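# Slide the door fully open without toppling the table

## Task

Push or pull the sliding door until it reaches the end of its travel and stays there unaided. The door must not be slammed in either direction. The coffee table must still be standing upright when finished, and the robot must not tip over or be left leaning. A door position that holds only because the robot is still pressing on it does not count.

## Robot and tools

Robot: a Hello Robot Stretch 4 with one arm. It has an omni-wheel base, a lift that rides up a mast, an arm that telescopes straight forward, a three-joint wrist (yaw, pitch, roll) and a two-finger gripper. It stands about 1.6 m tall, and the edge of the base lies within 0.23 m of the base origin. Now and then an outside force may briefly nudge a loose object.

Frames. The base frame sits on the floor under the base centre: x ahead, y to the left, z up. hand_pose is reported in this frame and marks a point between the open fingertips; with all wrist joints at zero its axes line up with the base frame. The printed hand position may be slightly wrong. The odometry frame is wherever the base frame was when the scene began.

execute_actions takes "actions", a list holding one action or none (an empty list only fetches state and pictures), plus optional "cameras": a list of names from head_camera, head_left_camera, head_right_camera, wrist_camera, all. Omitted, null or ["all"] returns every camera; [] returns none; an unknown name rejects the call. An action contains "base", "joints" or both, optionally with "pace" and "contact_limits"; alternatively it is just {"end_of_arm": "enable_torque"}, which re-powers any wrist or gripper motor that shut itself off so it holds in place. Motions within one action begin together but may finish at different moments.

"base" holds exactly one relative move measured from where the base last reported itself: translate_m (metres, forward positive, -2 to 2, no turning), strafe_m (metres sideways, left positive, -2 to 2), or rotate_rad (radians in place, counter-clockwise seen from above positive, -3.2 to 3.2).

"joints" is a single dictionary keyed by joint name, each value an absolute target: lift_m 0 to 1.2 m; arm_m 0 to 0.55 m extension; wrist_yaw_rad -1.134 to 4.276 (0 faces ahead, positive turns left, 3.14 is folded back, above 3.4 the arm may obstruct); wrist_pitch_rad -1.117 to 4.259 (0 level, 1.57 pointing down); wrist_roll_rad -1.117 to 4.259 (0 puts both fingers level, positive turns clockwise as seen from behind the gripper); gripper_m -0.038 to 0.141, the fingertip gap in metres (negative squeezes the tips together). Done tolerances: ±0.004 for lift, arm and gripper, ±0.02 for yaw and roll, ±0.05 for pitch. Joint targets past their range are clipped and reported; any other bad value or unknown key refuses the whole call and nothing moves. A joint or base left out of an action may still be driving toward its previous target without this appearing in the status. No action runs beyond 15 s.

"pace" is "slow", "default" (when omitted), "fast" or "max": base speed up to 0.1/0.3/0.4/0.6 m/s and turning up to 1/2/3/4 rad/s. With the lift above 0.2 these drop further, to 0.3 m/s and 1 rad/s at full height. "contact_limits" currently accepts only arm_m, a value from 0 (gentlest) to 0.75 (firmest), default 0.5; when exceeded the arm halts with contact_stop.

wait: {"seconds": 0 to 10}; commands nothing new and returns the same state and images. zoom_image: {"camera": name, "region": [x0, y0, x1, y1]} in pixels from the top-left of that camera's latest full image, at most 504 by 504. finished_scene: {"scene": n}; ends the scene irreversibly once the last command has been held, and reports success. Replying without any tool call ends everything.

Results. base_status and joint_status report how each motion ended: done (for the base, wheels turned the full amount even if slipping); off_target (stopped short, may still push); contact_stop_at_<key> (hit something; that part goes slack, so a lift may sag and wheels may roll); limit_stop_at_<name> (built-in limit); limit_stop_at_tilt (leaning over 6 degrees; lift, arm and wheels go slack and ignore commands until upright); limit_stop_at_own_body (self-collision guard, likely when pitched up below -0.2 with roll below -0.4 or above 4; moving away still works); torque_fault (a wrist motor maxed out and went limp until enable_torque). After a stop, any later movement, wait or finish calls in the same reply are skipped. on_its_own lists what happened without a command; its "held at" value is a target, not a position. lidar_m is 12 rough distances in metres, 30-degree sectors starting straight ahead and going counter-clockwise (4th left, 7th behind, 10th right); "-" means nothing seen or closer than 0.25 m; it catches tabletops but can miss glass, thin legs and things behind. wrist_depth_mm is a 7 by 7 grid of median depths, 100 to 2000 mm, read from the top left, showing the robot's own body too. base_odometry counts wheel rotation only; if turned_by_wheels and turned_by_imu disagree by over about 0.1 rad, suspect a bump or slip. base_tilt gives forward and right lean in degrees with a fixed bias of up to about 1.5. motor_effort is percent of maximum, positive toward higher joint values, peak in brackets; for wheel_0..2 positive means turning right. Gripper reading or done never proves a grasp; a firm squeeze shows in gripper effort.

Cameras: head_camera atop the mast looking ahead and down (rotate the base to look around); head_left_camera and head_right_camera are fisheyes beside it looking more steeply down, showing base and arm; wrist_camera looks along the fingers.

Tips and cautions. Unfold the wrist first with lift_m 0.4 and wrist_yaw_rad 0 in one action. Push the door with a modest contact limit and slow or default pace so it does not slam; steady hard pushes, a high gripper or high limits can tip the robot. Avoid bumping the coffee table. Before finishing, back the gripper away so the door stays open on its own. Shorter robot motion is better.

Each tool is called after "Request:" as name(argument=value, ...) on one line, values as JSON.

## Session

Request:
execute_actions(actions=[])

Scene clock: 0.00 s.
base_odometry: x=+0.000 y=+0.000 heading=+0.000 (m, m, rad; odometry frame)
turned_by_wheels: +0.000 (rad since the last result)
turned_by_imu: +0.000 (rad since the last result)
base_tilt: forward=+0.0 right=+0.1 (deg)
lidar_m: 0.79 0.80 1.33 1.89 1.96 1.66 0.84 0.91 1.25 1.83 1.17 0.80
base_status: not commanded
joint_positions: lift_m=+0.213 arm_m=-0.002 wrist_yaw_rad=+3.170 wrist_pitch_rad=-0.003 wrist_roll_rad=-0.007 gripper_m=+0.057
joint_status: not commanded
motor_effort: lift_m=+19 arm_m=+0 wrist_yaw_rad=-1 wrist_pitch_rad=-8 wrist_roll_rad=-4 gripper_m=-4 wheel_0=+0 wheel_1=-1 wheel_2=+1 (%)
hand_pose: x=-0.1218 y=+0.0792 z=+0.3921 quat_wxyz=(-0.014, +0.001, -0.003, +1.000) (m; base frame)
wrist_depth_mm: - 141 252 1138 1708 1618 1618 / - 114 140 1281 1708 1661 1661 / - 110 139 1708 1661 1661 1618 / - 121 152 1756 1661 1661 1618 / 141 1756 1756 1708 1661 1661 1618 / 213 1618 213 1397 196 1397 1308 / 211 1042 946 111 991 878 917
pictures: head_camera, head_left_camera, head_right_camera, wrist_camera
Images, in order (width x height): head_camera 420x560, head_left_camera 420x672, head_right_camera 420x672, wrist_camera 616x392.

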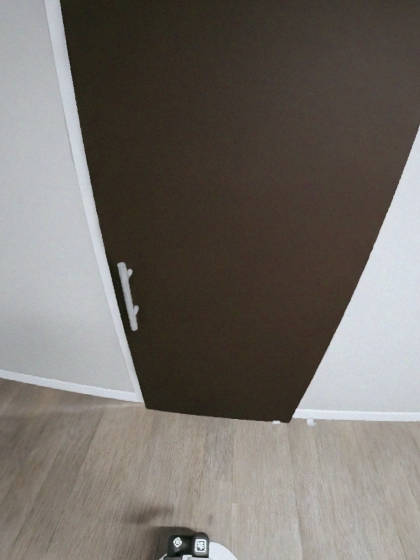

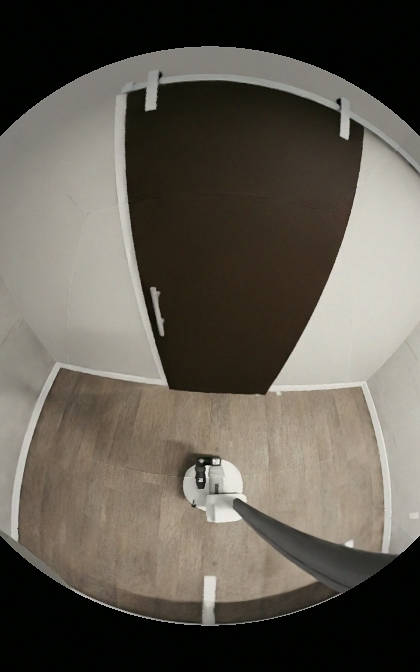

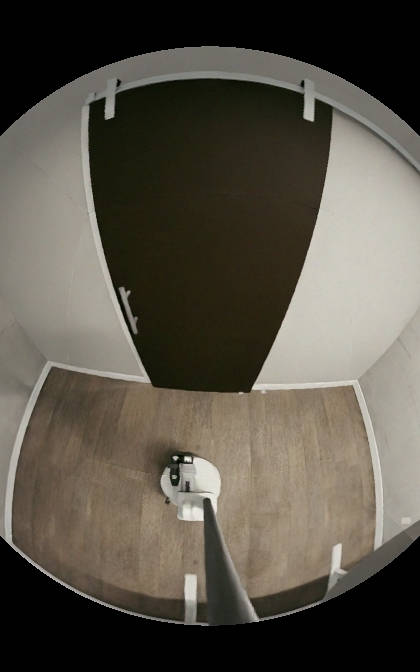

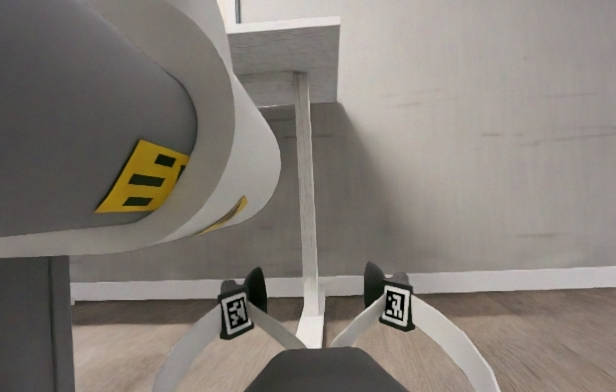

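Request:
execute_actions(actions=[{"base":{"rotate_rad":-0.1},"joints":{"lift_m":0.75,"wrist_yaw_rad":0,"gripper_m":0.12},"pace":"fast"}], cameras=[])

Request:
execute_actions(actions=[{"base":{"strafe_m":0.35}}])

Scene clock: 7.97 s.
base_odometry: x=+0.000 y=+0.000 heading=-0.100 (m, m, rad; odometry frame)
turned_by_wheels: -0.100 (rad since the last result)
turned_by_imu: -0.100 (rad since the last result)
base_tilt: forward=+0.0 right=+0.1 (deg)
lidar_m: 0.79 0.80 1.17 1.86 1.93 1.70 0.84 0.88 1.16 1.82 1.29 0.85
base_status: done
joint_positions: lift_m=+0.750 arm_m=-0.002 wrist_yaw_rad=+0.000 wrist_pitch_rad=-0.003 wrist_roll_rad=-0.007 gripper_m=+0.120
joint_status: all done
motor_effort: lift_m=+23(25) arm_m=+0(0) wrist_yaw_rad=-3(5) wrist_pitch_rad=-6(7) wrist_roll_rad=-3(4) gripper_m=+0(2) wheel_0=+1(6) wheel_1=+0(5) wheel_2=+1(7) (%)
hand_pose: x=+0.4576 y=-0.0873 z=+0.9287 quat_wxyz=(+1.000, -0.003, -0.001, +0.000) (m; base frame)
wrist_depth_mm: 580 591 591 591 597 609 668 / 580 580 591 597 603 603 668 / 580 585 585 591 597 597 661 / 574 580 585 585 591 597 661 / 580 574 585 591 597 597 668 / 574 580 215 591 591 597 661 / 569 574 580 111 597 597 661
pictures: none
No camera images: the call's "cameras" was empty. Leave "cameras" out to get every camera's image.

Scene clock: 10.47 s.
base_odometry: x=+0.035 y=+0.348 heading=-0.100 (m, m, rad; odometry frame)
turned_by_wheels: +0.000 (rad since the last result)
turned_by_imu: +0.001 (rad since the last result)
base_tilt: forward=+0.0 right=+0.1 (deg)
lidar_m: 0.74 0.85 1.18 1.53 1.56 1.73 1.20 0.90 1.20 2.15 1.26 0.84
base_status: done
joint_positions: lift_m=+0.750 arm_m=-0.002 wrist_yaw_rad=+0.000 wrist_pitch_rad=-0.003 wrist_roll_rad=-0.007 gripper_m=+0.120
joint_status: not commanded
motor_effort: lift_m=+23(24) arm_m=+0(0) wrist_yaw_rad=-1(2) wrist_pitch_rad=-7(8) wrist_roll_rad=-3(2) gripper_m=-2(1) wheel_0=+1(7) wheel_1=-2(12) wheel_2=+1(2) (%)
hand_pose: x=+0.4575 y=-0.0874 z=+0.9287 quat_wxyz=(+1.000, -0.003, -0.001, +0.000) (m; base frame)
wrist_depth_mm: 621 627 574 574 591 591 597 / 621 621 574 580 580 591 597 / 615 621 569 580 580 585 597 / 621 621 574 580 585 585 585 / 615 627 569 574 574 585 591 / 615 621 214 574 569 585 591 / 609 615 569 111 574 580 591
pictures: head_camera, head_left_camera, head_right_camera, wrist_camera
Images, in order (width x height): head_camera 420x560, head_left_camera 420x672, head_right_camera 420x672, wrist_camera 616x392.

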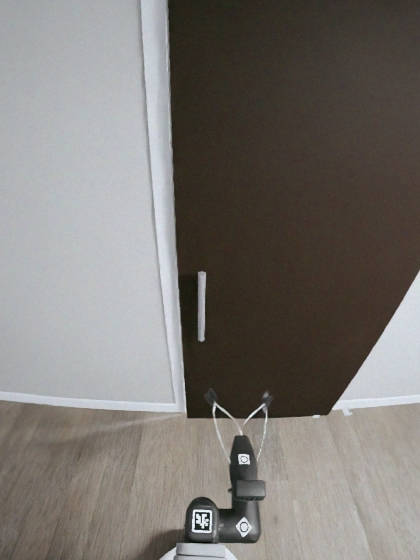

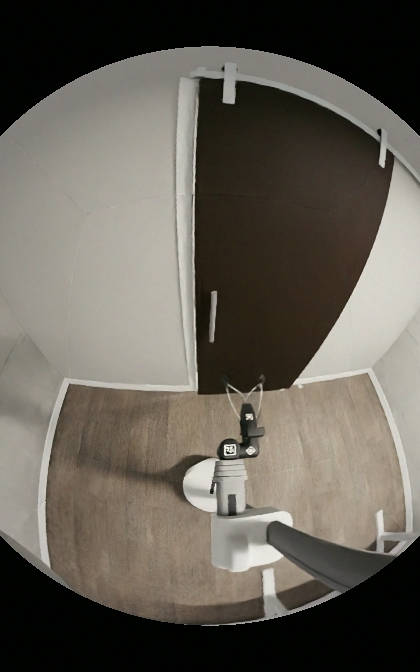

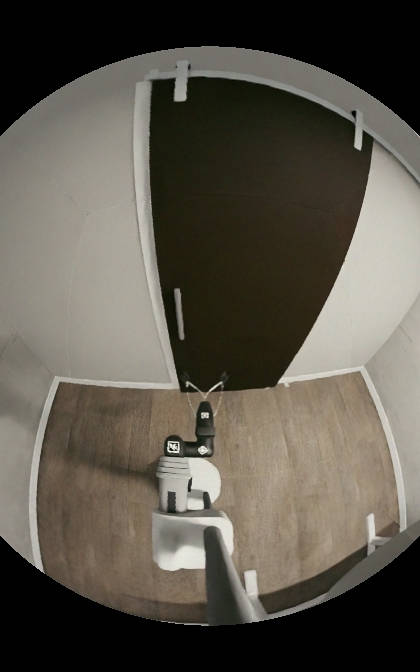

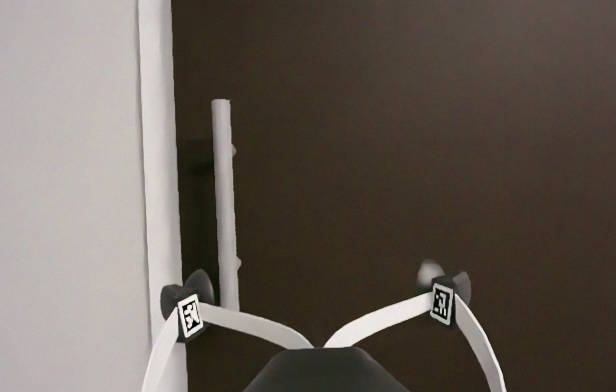

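Request:
execute_actions(actions=[{"base":{"rotate_rad":0.03},"joints":{"lift_m":0.78,"arm_m":0.12}}], cameras=[])

Request:
execute_actions(actions=[{"base":{"strafe_m":0.08},"joints":{"arm_m":0.2}}], cameras=["head_camera","wrist_camera"])

Scene clock: 16.83 s.
base_odometry: x=+0.035 y=+0.348 heading=-0.070 (m, m, rad; odometry frame)
turned_by_wheels: +0.030 (rad since the last result)
turned_by_imu: +0.031 (rad since the last result)
base_tilt: forward=-0.1 right=+0.1 (deg)
lidar_m: 0.72 0.88 1.20 1.52 1.58 1.74 1.07 0.94 1.21 2.18 1.23 0.83
base_status: done
joint_positions: lift_m=+0.780 arm_m=+0.119 wrist_yaw_rad=+0.000 wrist_pitch_rad=-0.003 wrist_roll_rad=-0.007 gripper_m=+0.120
joint_status: all done
motor_effort: lift_m=+24(26) arm_m=+7(6) wrist_yaw_rad=-3(3) wrist_pitch_rad=-7(7) wrist_roll_rad=-3(2) gripper_m=-4(0) wheel_0=-2(2) wheel_1=+0(4) wheel_2=+1(5) (%)
hand_pose: x=+0.5781 y=-0.0874 z=+0.9587 quat_wxyz=(+1.000, -0.003, -0.001, +0.000) (m; base frame)
wrist_depth_mm: 512 500 455 459 459 459 462 / 512 500 455 455 455 455 459 / 508 504 452 455 455 455 459 / 504 496 452 455 452 455 459 / 508 496 452 455 452 455 455 / 508 496 213 452 452 455 455 / 504 508 452 111 455 455 452
pictures: none
No camera images: the call's "cameras" was empty. Leave "cameras" out to get every camera's image.

Scene clock: 18.17 s.
base_odometry: x=+0.041 y=+0.428 heading=-0.070 (m, m, rad; odometry frame)
turned_by_wheels: +0.000 (rad since the last result)
turned_by_imu: +0.001 (rad since the last result)
base_tilt: forward=+0.0 right=+0.1 (deg)
lidar_m: 0.72 0.86 1.17 1.46 1.50 1.69 1.44 0.94 1.22 2.25 1.14 0.82
base_status: done
joint_positions: lift_m=+0.780 arm_m=+0.199 wrist_yaw_rad=+0.000 wrist_pitch_rad=-0.003 wrist_roll_rad=-0.007 gripper_m=+0.120
joint_status: all done
motor_effort: lift_m=+23(23) arm_m=+7(6) wrist_yaw_rad=-3(4) wrist_pitch_rad=-6(6) wrist_roll_rad=-4(4) gripper_m=+0(3) wheel_0=+2(7) wheel_1=-1(9) wheel_2=+0(2) (%)
hand_pose: x=+0.6582 y=-0.0874 z=+0.9587 quat_wxyz=(+1.000, -0.003, -0.001, +0.000) (m; base frame)
wrist_depth_mm: 430 433 375 375 377 377 379 / 433 430 375 375 377 377 377 / 430 430 373 375 373 377 377 / 430 430 375 375 375 375 375 / 430 427 373 375 375 375 375 / 427 427 214 373 373 375 373 / 430 427 373 111 373 375 373
pictures: head_camera, wrist_camera
Images, in order (width x height): head_camera 420x560, wrist_camera 616x392.

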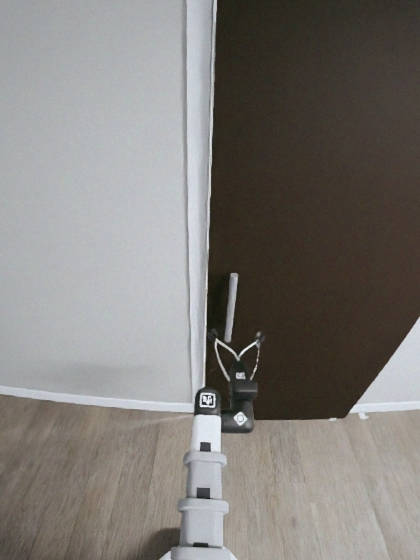

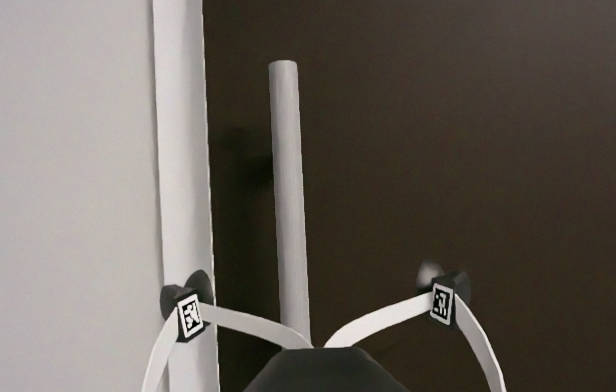

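Request:
execute_actions(actions=[{"joints":{"arm_m":0.285,"gripper_m":0.08},"contact_limits":{"arm_m":0.2}}], cameras=["wrist_camera"])

Request:
execute_actions(actions=[{"base":{"strafe_m":-0.15},"pace":"slow"}], cameras=["head_camera","wrist_camera"])

Scene clock: 23.20 s.
base_odometry: x=+0.041 y=+0.428 heading=-0.070 (m, m, rad; odometry frame)
turned_by_wheels: +0.000 (rad since the last result)
turned_by_imu: +0.001 (rad since the last result)
base_tilt: forward=+0.0 right=+0.1 (deg)
lidar_m: 0.72 0.88 1.21 1.45 1.48 1.72 1.44 0.93 1.24 2.25 1.13 0.82
base_status: not commanded
joint_positions: lift_m=+0.780 arm_m=+0.284 wrist_yaw_rad=+0.000 wrist_pitch_rad=-0.003 wrist_roll_rad=-0.007 gripper_m=+0.080
joint_status: all done
motor_effort: lift_m=+23(24) arm_m=+7(7) wrist_yaw_rad=-2(1) wrist_pitch_rad=-7(6) wrist_roll_rad=-2(3) gripper_m=-4(2) wheel_0=+2(1) wheel_1=-1(1) wheel_2=+0(0) (%)
contact_limits: arm_m 0.2
hand_pose: x=+0.7431 y=-0.0874 z=+0.9587 quat_wxyz=(+1.000, -0.003, -0.001, +0.000) (m; base frame)
wrist_depth_mm: 345 336 293 291 291 293 293 / 345 334 291 291 291 291 291 / 343 332 290 290 290 290 291 / 345 334 289 291 290 290 290 / 345 330 289 289 290 291 291 / 345 332 209 290 198 289 290 / 343 330 287 111 289 289 290
pictures: wrist_camera
Images, in order (width x height): wrist_camera 616x392.

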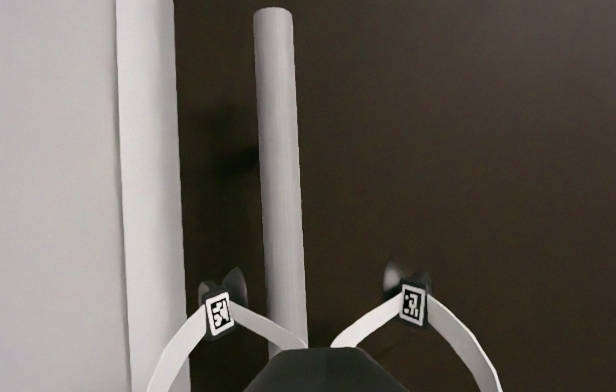

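Scene clock: 25.83 s.
base_odometry: x=+0.030 y=+0.279 heading=-0.070 (m, m, rad; odometry frame)
turned_by_wheels: +0.000 (rad since the last result)
turned_by_imu: +0.001 (rad since the last result)
base_tilt: forward=+0.0 right=+0.1 (deg)
lidar_m: 0.74 0.89 1.21 1.59 1.67 1.71 0.89 0.90 1.23 2.08 1.15 0.82
base_status: done
joint_positions: lift_m=+0.780 arm_m=+0.284 wrist_yaw_rad=+0.000 wrist_pitch_rad=-0.003 wrist_roll_rad=-0.007 gripper_m=+0.080
joint_status: not commanded
motor_effort: lift_m=+23(24) arm_m=+7(7) wrist_yaw_rad=+0(50) wrist_pitch_rad=-7(7) wrist_roll_rad=-3(2) gripper_m=-1(12) wheel_0=+2(17) wheel_1=-2(8) wheel_2=+0(6) (%)
hand_pose: x=+0.7432 y=-0.0874 z=+0.9587 quat_wxyz=(+1.000, -0.003, -0.001, +0.000) (m; base frame)
wrist_depth_mm: 366 - 293 293 294 294 294 / 366 - 293 293 291 294 293 / 364 - 291 291 293 293 293 / 359 - 291 291 293 293 293 / 357 - 289 291 291 291 293 / 353 - 208 227 198 290 290 / 349 - 290 111 290 291 291
pictures: head_camera, wrist_camera
Images, in order (width x height): head_camera 420x560, wrist_camera 616x392.

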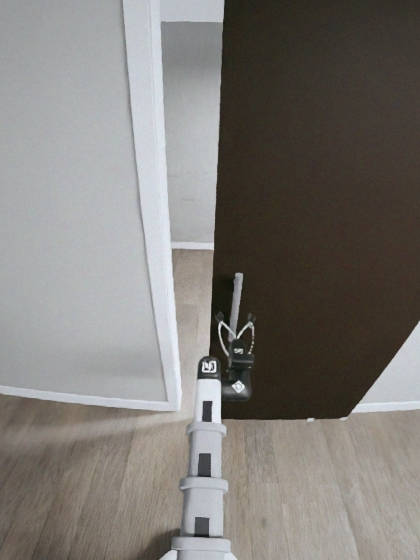

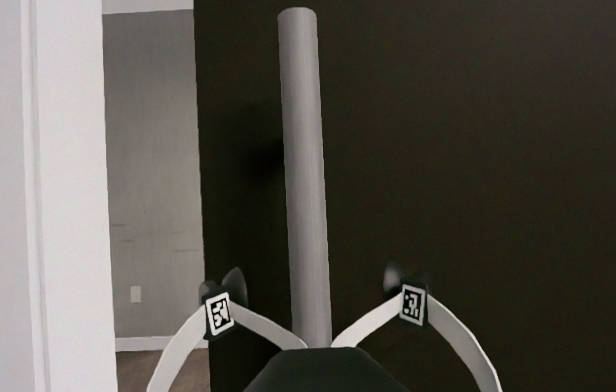

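Request:
execute_actions(actions=[{"base":{"strafe_m":-0.52},"joints":{"arm_m":0.295,"gripper_m":0.04},"pace":"slow"}])

Scene clock: 34.27 s.
base_odometry: x=-0.006 y=-0.240 heading=-0.070 (m, m, rad; odometry frame)
turned_by_wheels: +0.000 (rad since the last result)
turned_by_imu: +0.004 (rad since the last result)
base_tilt: forward=+0.0 right=+0.1 (deg)
lidar_m: 0.73 1.08 1.21 2.11 2.21 0.91 0.85 0.89 1.18 1.59 1.17 0.82
base_status: done
joint_positions: lift_m=+0.780 arm_m=+0.294 wrist_yaw_rad=+0.000 wrist_pitch_rad=-0.003 wrist_roll_rad=-0.007 gripper_m=+0.040
joint_status: all done
motor_effort: lift_m=+23(24) arm_m=+7(7) wrist_yaw_rad=-2(52) wrist_pitch_rad=-6(7) wrist_roll_rad=-4(3) gripper_m=-5(11) wheel_0=+0(17) wheel_1=-2(5) wheel_2=+0(9) (%)
hand_pose: x=+0.7532 y=-0.0874 z=+0.9587 quat_wxyz=(+1.000, -0.003, -0.001, +0.000) (m; base frame)
wrist_depth_mm: - - 286 287 286 287 289 / - - 287 225 286 286 287 / - - 285 286 285 286 286 / - - 285 285 285 285 286 / - - 285 285 285 285 286 / - - 285 220 194 285 283 / - - 282 111 283 283 283
pictures: head_camera, head_left_camera, head_right_camera, wrist_camera
Images, in order (width x height): head_camera 420x560, head_left_camera 420x672, head_right_camera 420x672, wrist_camera 616x392.

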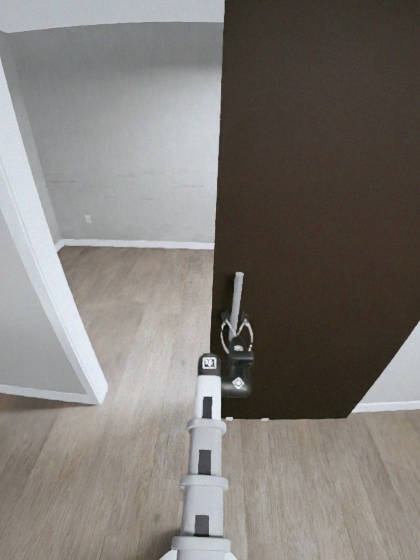

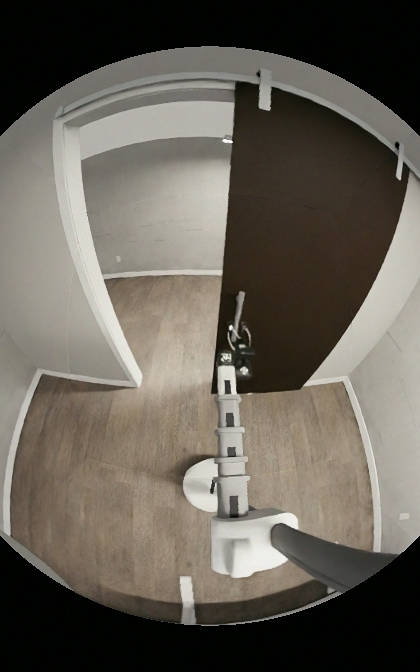

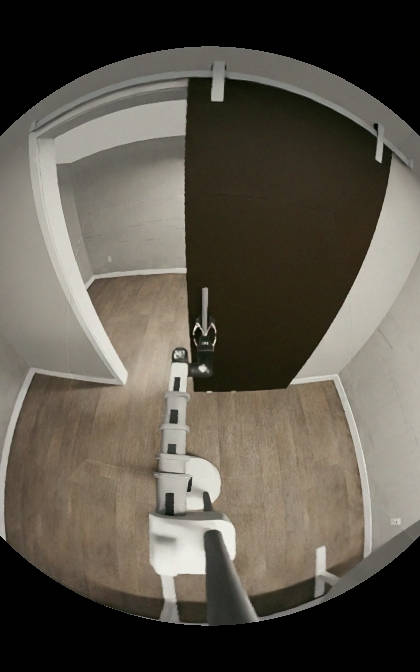

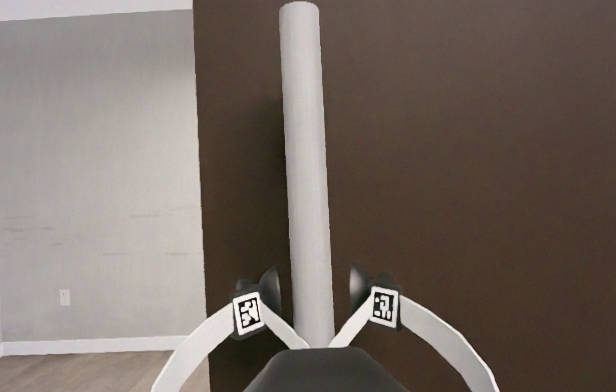

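Request:
execute_actions(actions=[{"base":{"strafe_m":-0.12},"pace":"slow"}], cameras=["head_right_camera","wrist_camera"])

Request:
zoom_image(camera="head_right_camera", region=[300,80,420,220])

Scene clock: 42.97 s.
base_odometry: x=-0.014 y=-0.360 heading=-0.071 (m, m, rad; odometry frame)
turned_by_wheels: -0.001 (rad since the last result)
turned_by_imu: +0.001 (rad since the last result)
base_tilt: forward=-0.1 right=+0.1 (deg)
lidar_m: 0.73 1.17 1.19 2.24 2.33 0.90 0.84 0.88 1.18 1.45 1.13 0.83
base_status: done
joint_positions: lift_m=+0.780 arm_m=+0.294 wrist_yaw_rad=-0.004 wrist_pitch_rad=-0.003 wrist_roll_rad=-0.007 gripper_m=+0.040
joint_status: not commanded
motor_effort: lift_m=+24(24) arm_m=+7(7) wrist_yaw_rad=+8(45) wrist_pitch_rad=-7(6) wrist_roll_rad=-2(3) gripper_m=-4(9) wheel_0=-5(16) wheel_1=-4(7) wheel_2=-3(9) (%)
hand_pose: x=+0.7529 y=-0.0886 z=+0.9587 quat_wxyz=(+1.000, -0.003, -0.001, -0.002) (m; base frame)
wrist_depth_mm: - - 287 287 289 289 289 / - - 287 286 287 289 289 / - - 286 286 286 289 289 / - - 329 286 286 287 287 / - - 329 285 286 287 286 / - - 286 224 190 286 287 / - - 283 111 285 285 286
pictures: head_right_camera, wrist_camera
Images, in order (width x height): head_right_camera 420x672, wrist_camera 616x392.

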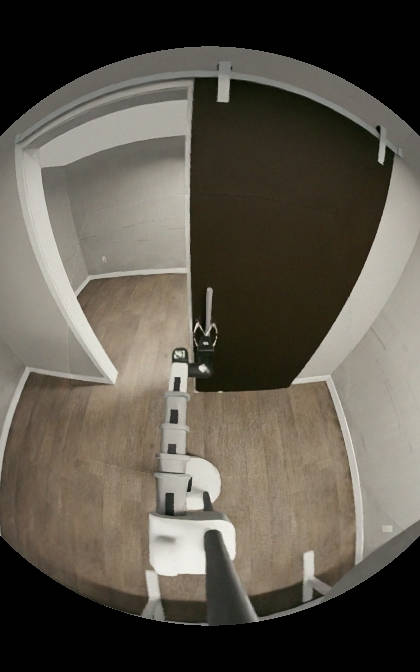

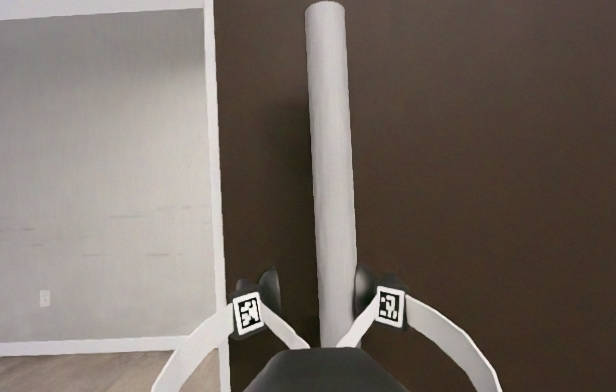

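Region (300, 80, 420, 220) of head_right_camera's 420x672 image, scaled by 3.600, with more detail than that image has; it fills the left 432 columns of this view, and the rest is white.

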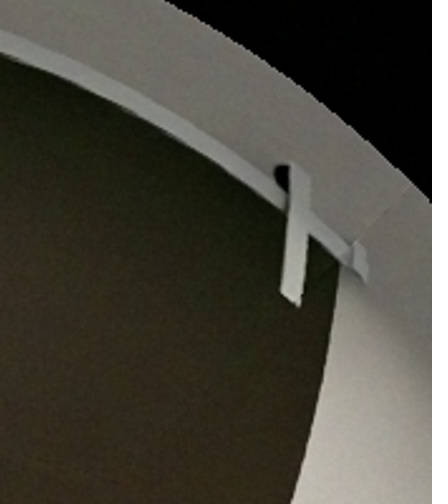

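Request:
execute_actions(actions=[{"base":{"strafe_m":-0.06},"pace":"slow"}], cameras=["head_right_camera","wrist_camera"])

Scene clock: 48.53 s.
base_odometry: x=-0.018 y=-0.420 heading=-0.071 (m, m, rad; odometry frame)
turned_by_wheels: +0.000 (rad since the last result)
turned_by_imu: +0.001 (rad since the last result)
base_tilt: forward=+0.0 right=+0.1 (deg)
lidar_m: 0.71 1.24 1.21 2.31 2.33 0.90 0.84 0.89 1.19 1.40 1.13 0.83
base_status: done
joint_positions: lift_m=+0.780 arm_m=+0.294 wrist_yaw_rad=+0.000 wrist_pitch_rad=-0.003 wrist_roll_rad=-0.007 gripper_m=+0.040
joint_status: not commanded
motor_effort: lift_m=+24(24) arm_m=+7(7) wrist_yaw_rad=-3(32) wrist_pitch_rad=-5(7) wrist_roll_rad=-3(4) gripper_m=-4(10) wheel_0=+0(11) wheel_1=-1(8) wheel_2=+0(5) (%)
hand_pose: x=+0.7532 y=-0.0873 z=+0.9587 quat_wxyz=(+1.000, -0.003, -0.001, +0.000) (m; base frame)
wrist_depth_mm: - - 287 287 289 287 287 / - - 286 225 286 286 286 / - - 286 285 285 286 286 / - - 283 283 285 285 285 / - - 286 283 285 283 285 / - - 283 220 195 283 283 / - - 282 111 283 282 283
pictures: head_right_camera, wrist_camera
Images, in order (width x height): head_right_camera 420x672, wrist_camera 616x392.

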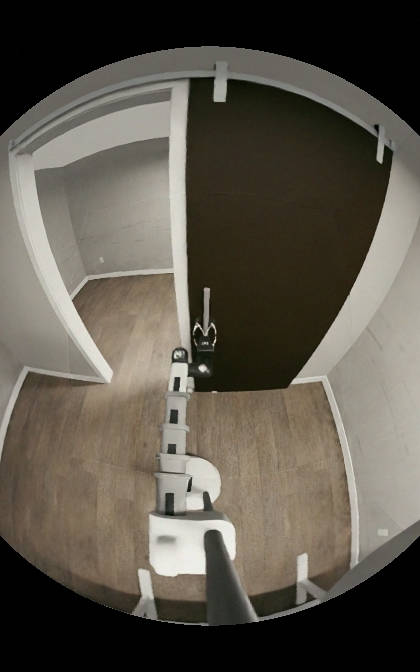

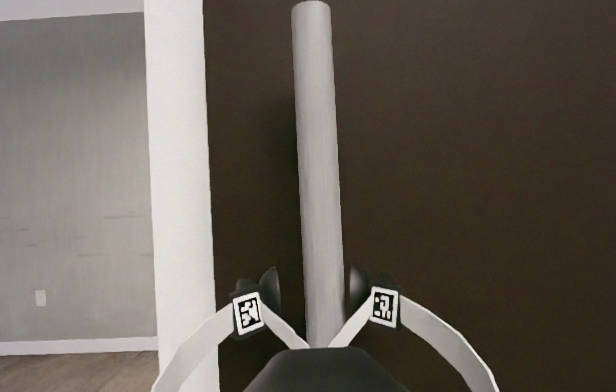

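Request:
execute_actions(actions=[{"base":{"strafe_m":-0.05},"pace":"slow"}], cameras=["head_right_camera","wrist_camera"])

Scene clock: 61.40 s.
base_odometry: x=-0.022 y=-0.469 heading=-0.071 (m, m, rad; odometry frame)
turned_by_wheels: +0.000 (rad since the last result)
turned_by_imu: +0.001 (rad since the last result)
base_tilt: forward=+0.0 right=+0.1 (deg)
lidar_m: 0.74 1.28 1.26 2.33 2.34 0.90 0.84 0.88 1.18 1.36 1.17 0.83
base_status: done
joint_positions: lift_m=+0.780 arm_m=+0.294 wrist_yaw_rad=+0.000 wrist_pitch_rad=-0.003 wrist_roll_rad=-0.007 gripper_m=+0.040
joint_status: not commanded
motor_effort: lift_m=+24(23) arm_m=+7(7) wrist_yaw_rad=-2(32) wrist_pitch_rad=-7(7) wrist_roll_rad=-4(2) gripper_m=-4(9) wheel_0=+2(10) wheel_1=-3(4) wheel_2=+1(6) (%)
hand_pose: x=+0.7532 y=-0.0873 z=+0.9587 quat_wxyz=(+1.000, -0.003, -0.001, +0.000) (m; base frame)
wrist_depth_mm: - 332 287 287 287 289 289 / - 332 287 286 287 287 286 / - 332 287 286 287 286 287 / - 330 285 225 285 286 286 / - 329 285 226 286 286 286 / - 329 285 218 195 285 285 / - 329 285 111 283 285 283
pictures: head_right_camera, wrist_camera
Images, in order (width x height): head_right_camera 420x672, wrist_camera 616x392.

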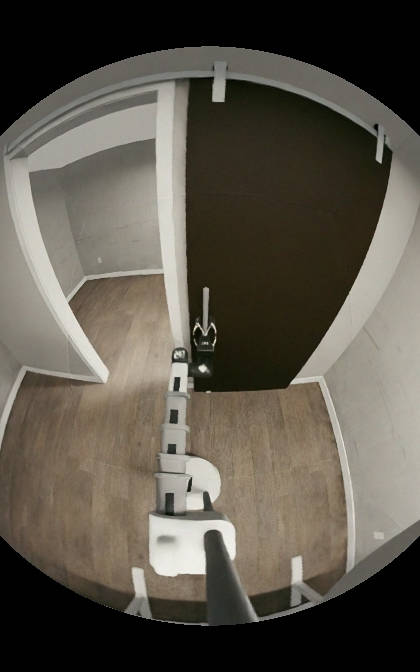

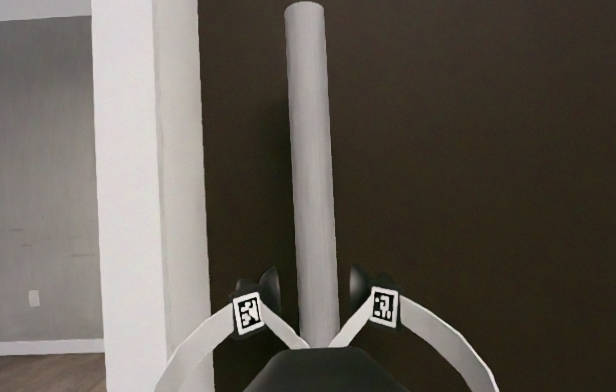

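Request:
execute_actions(actions=[{"base":{"strafe_m":-0.04},"pace":"slow"}], cameras=["head_right_camera","wrist_camera"])

Scene clock: 66.13 s.
base_odometry: x=-0.025 y=-0.509 heading=-0.071 (m, m, rad; odometry frame)
turned_by_wheels: +0.001 (rad since the last result)
turned_by_imu: +0.002 (rad since the last result)
base_tilt: forward=+0.0 right=+0.2 (deg)
lidar_m: 0.73 1.35 1.28 2.38 2.38 0.91 0.85 0.89 1.19 1.31 1.13 0.83
base_status: done
joint_positions: lift_m=+0.780 arm_m=+0.294 wrist_yaw_rad=+0.005 wrist_pitch_rad=-0.003 wrist_roll_rad=-0.007 gripper_m=+0.040
joint_status: not commanded
on_its_own: wrist_yaw_rad is at rest, and its effort (-16) is outside its rest range (-13 to +13)
motor_effort: lift_m=+23(24) arm_m=+7(6) wrist_yaw_rad=-16(30) wrist_pitch_rad=-6(5) wrist_roll_rad=-3(2) gripper_m=-6(9) wheel_0=+4(9) wheel_1=+1(6) wheel_2=+3(5) (%)
hand_pose: x=+0.7537 y=-0.0860 z=+0.9587 quat_wxyz=(+1.000, -0.003, -0.001, +0.002) (m; base frame)
wrist_depth_mm: - 345 287 289 289 286 287 / - 345 289 286 287 286 286 / - 345 289 286 287 285 285 / - 343 287 287 287 286 285 / - 342 286 285 286 286 285 / - 340 213 222 195 285 283 / - 330 286 112 285 283 283
pictures: head_right_camera, wrist_camera
Images, in order (width x height): head_right_camera 420x672, wrist_camera 616x392.

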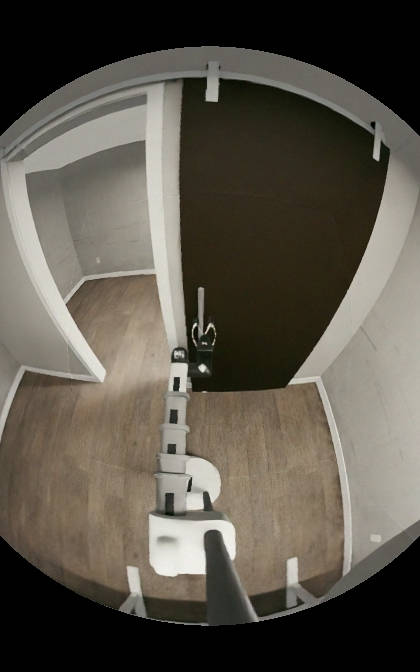

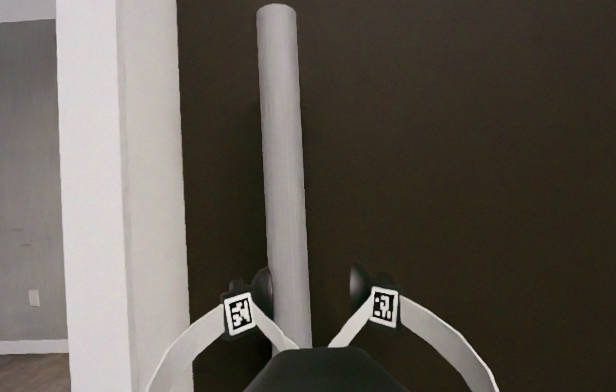

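Request:
execute_actions(actions=[{"base":{"strafe_m":-0.015},"pace":"slow"}], cameras=["wrist_camera"])

Request:
execute_actions(actions=[{"joints":{"gripper_m":0.14}}], cameras=["wrist_camera"])

Scene clock: 72.37 s.
base_odometry: x=-0.026 y=-0.524 heading=-0.069 (m, m, rad; odometry frame)
turned_by_wheels: +0.002 (rad since the last result)
turned_by_imu: +0.003 (rad since the last result)
base_tilt: forward=+0.0 right=+0.1 (deg)
lidar_m: 0.73 1.40 1.29 2.39 2.36 0.91 0.84 0.89 1.19 1.30 1.16 0.83
base_status: done
joint_positions: lift_m=+0.780 arm_m=+0.294 wrist_yaw_rad=+0.014 wrist_pitch_rad=-0.003 wrist_roll_rad=-0.007 gripper_m=+0.040
joint_status: not commanded
on_its_own: wrist_yaw_rad is at rest, and its effort (-41) is outside its rest range (-13 to +13)
motor_effort: lift_m=+24(24) arm_m=+6(7) wrist_yaw_rad=-41(41) wrist_pitch_rad=-7(6) wrist_roll_rad=-3(4) gripper_m=-9(9) wheel_0=+12(12) wheel_1=+3(1) wheel_2=+7(5) (%)
hand_pose: x=+0.7544 y=-0.0834 z=+0.9587 quat_wxyz=(+1.000, -0.003, -0.001, +0.007) (m; base frame)
wrist_depth_mm: - 349 289 286 285 282 282 / - 347 287 286 283 282 281 / - 345 286 283 282 282 281 / - 345 287 283 282 279 278 / - 343 286 283 283 281 279 / - 345 196 283 194 278 279 / - 332 285 111 281 279 278
pictures: wrist_camera
Images, in order (width x height): wrist_camera 616x392.

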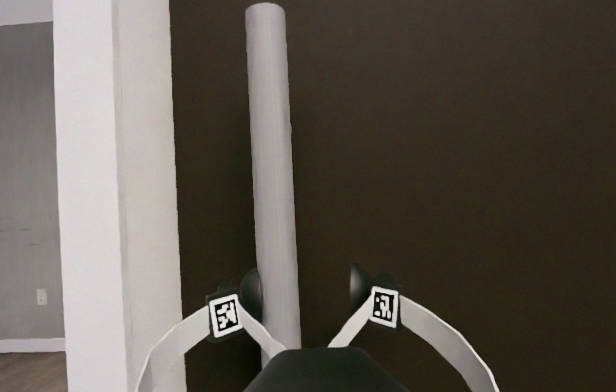

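Scene clock: 74.37 s.
base_odometry: x=-0.026 y=-0.524 heading=-0.070 (m, m, rad; odometry frame)
turned_by_wheels: -0.001 (rad since the last result)
turned_by_imu: -0.001 (rad since the last result)
base_tilt: forward=+0.0 right=+0.1 (deg)
lidar_m: 0.75 1.39 1.30 2.39 2.35 0.88 0.83 0.87 1.18 1.30 1.16 0.83
base_status: not commanded
joint_positions: lift_m=+0.780 arm_m=+0.294 wrist_yaw_rad=+0.000 wrist_pitch_rad=-0.003 wrist_roll_rad=-0.007 gripper_m=+0.140
joint_status: all done
motor_effort: lift_m=+23(23) arm_m=+7(6) wrist_yaw_rad=-5(42) wrist_pitch_rad=-7(7) wrist_roll_rad=-3(4) gripper_m=+0(11) wheel_0=+2(11) wheel_1=+1(3) wheel_2=+1(7) (%)
hand_pose: x=+0.7533 y=-0.0873 z=+0.9587 quat_wxyz=(+1.000, -0.003, -0.001, +0.000) (m; base frame)
wrist_depth_mm: 332 345 289 290 290 289 289 / 332 343 289 289 289 289 289 / 330 343 289 289 287 289 287 / 329 342 287 287 287 287 289 / 330 343 287 286 287 289 287 / - 330 216 287 287 213 286 / - 329 285 111 286 285 286
pictures: wrist_camera
Images, in order (width x height): wrist_camera 616x392.

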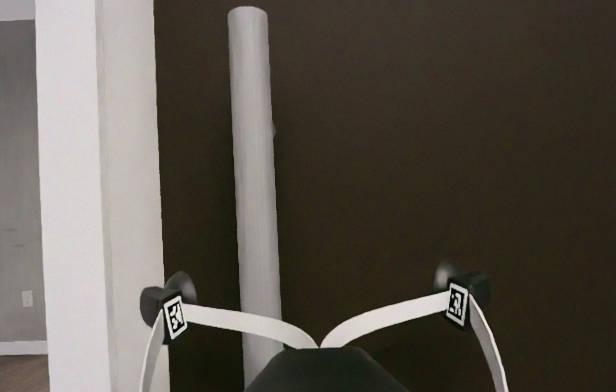

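Request:
execute_actions(actions=[{"joints":{"arm_m":0.2},"pace":"fast"}], cameras=[])

Request:
finished_scene(scene=1)

Scene clock: 80.70 s.
base_odometry: x=-0.026 y=-0.524 heading=-0.070 (m, m, rad; odometry frame)
turned_by_wheels: +0.000 (rad since the last result)
turned_by_imu: +0.001 (rad since the last result)
base_tilt: forward=+0.0 right=+0.2 (deg)
lidar_m: 0.75 1.39 1.31 2.42 2.36 0.92 0.84 0.88 1.21 1.29 1.15 0.83
base_status: not commanded
joint_positions: lift_m=+0.780 arm_m=+0.201 wrist_yaw_rad=+0.000 wrist_pitch_rad=-0.003 wrist_roll_rad=-0.007 gripper_m=+0.140
joint_status: all done
motor_effort: lift_m=+24(23) arm_m=-7(11) wrist_yaw_rad=-2(5) wrist_pitch_rad=-6(5) wrist_roll_rad=-3(3) gripper_m=-3(0) wheel_0=+1(1) wheel_1=+1(1) wheel_2=+0(1) (%)
hand_pose: x=+0.6606 y=-0.0875 z=+0.9586 quat_wxyz=(+1.000, -0.003, -0.001, +0.000) (m; base frame)
wrist_depth_mm: - 424 382 382 382 382 382 / - 424 379 382 384 379 379 / - 427 379 382 382 379 379 / - 421 379 379 379 379 382 / - 424 379 379 379 377 377 / - 421 375 379 377 213 377 / - 421 377 111 377 379 377
pictures: none
No camera images: the call's "cameras" was empty. Leave "cameras" out to get every camera's image.

The scene is finished: the task was done.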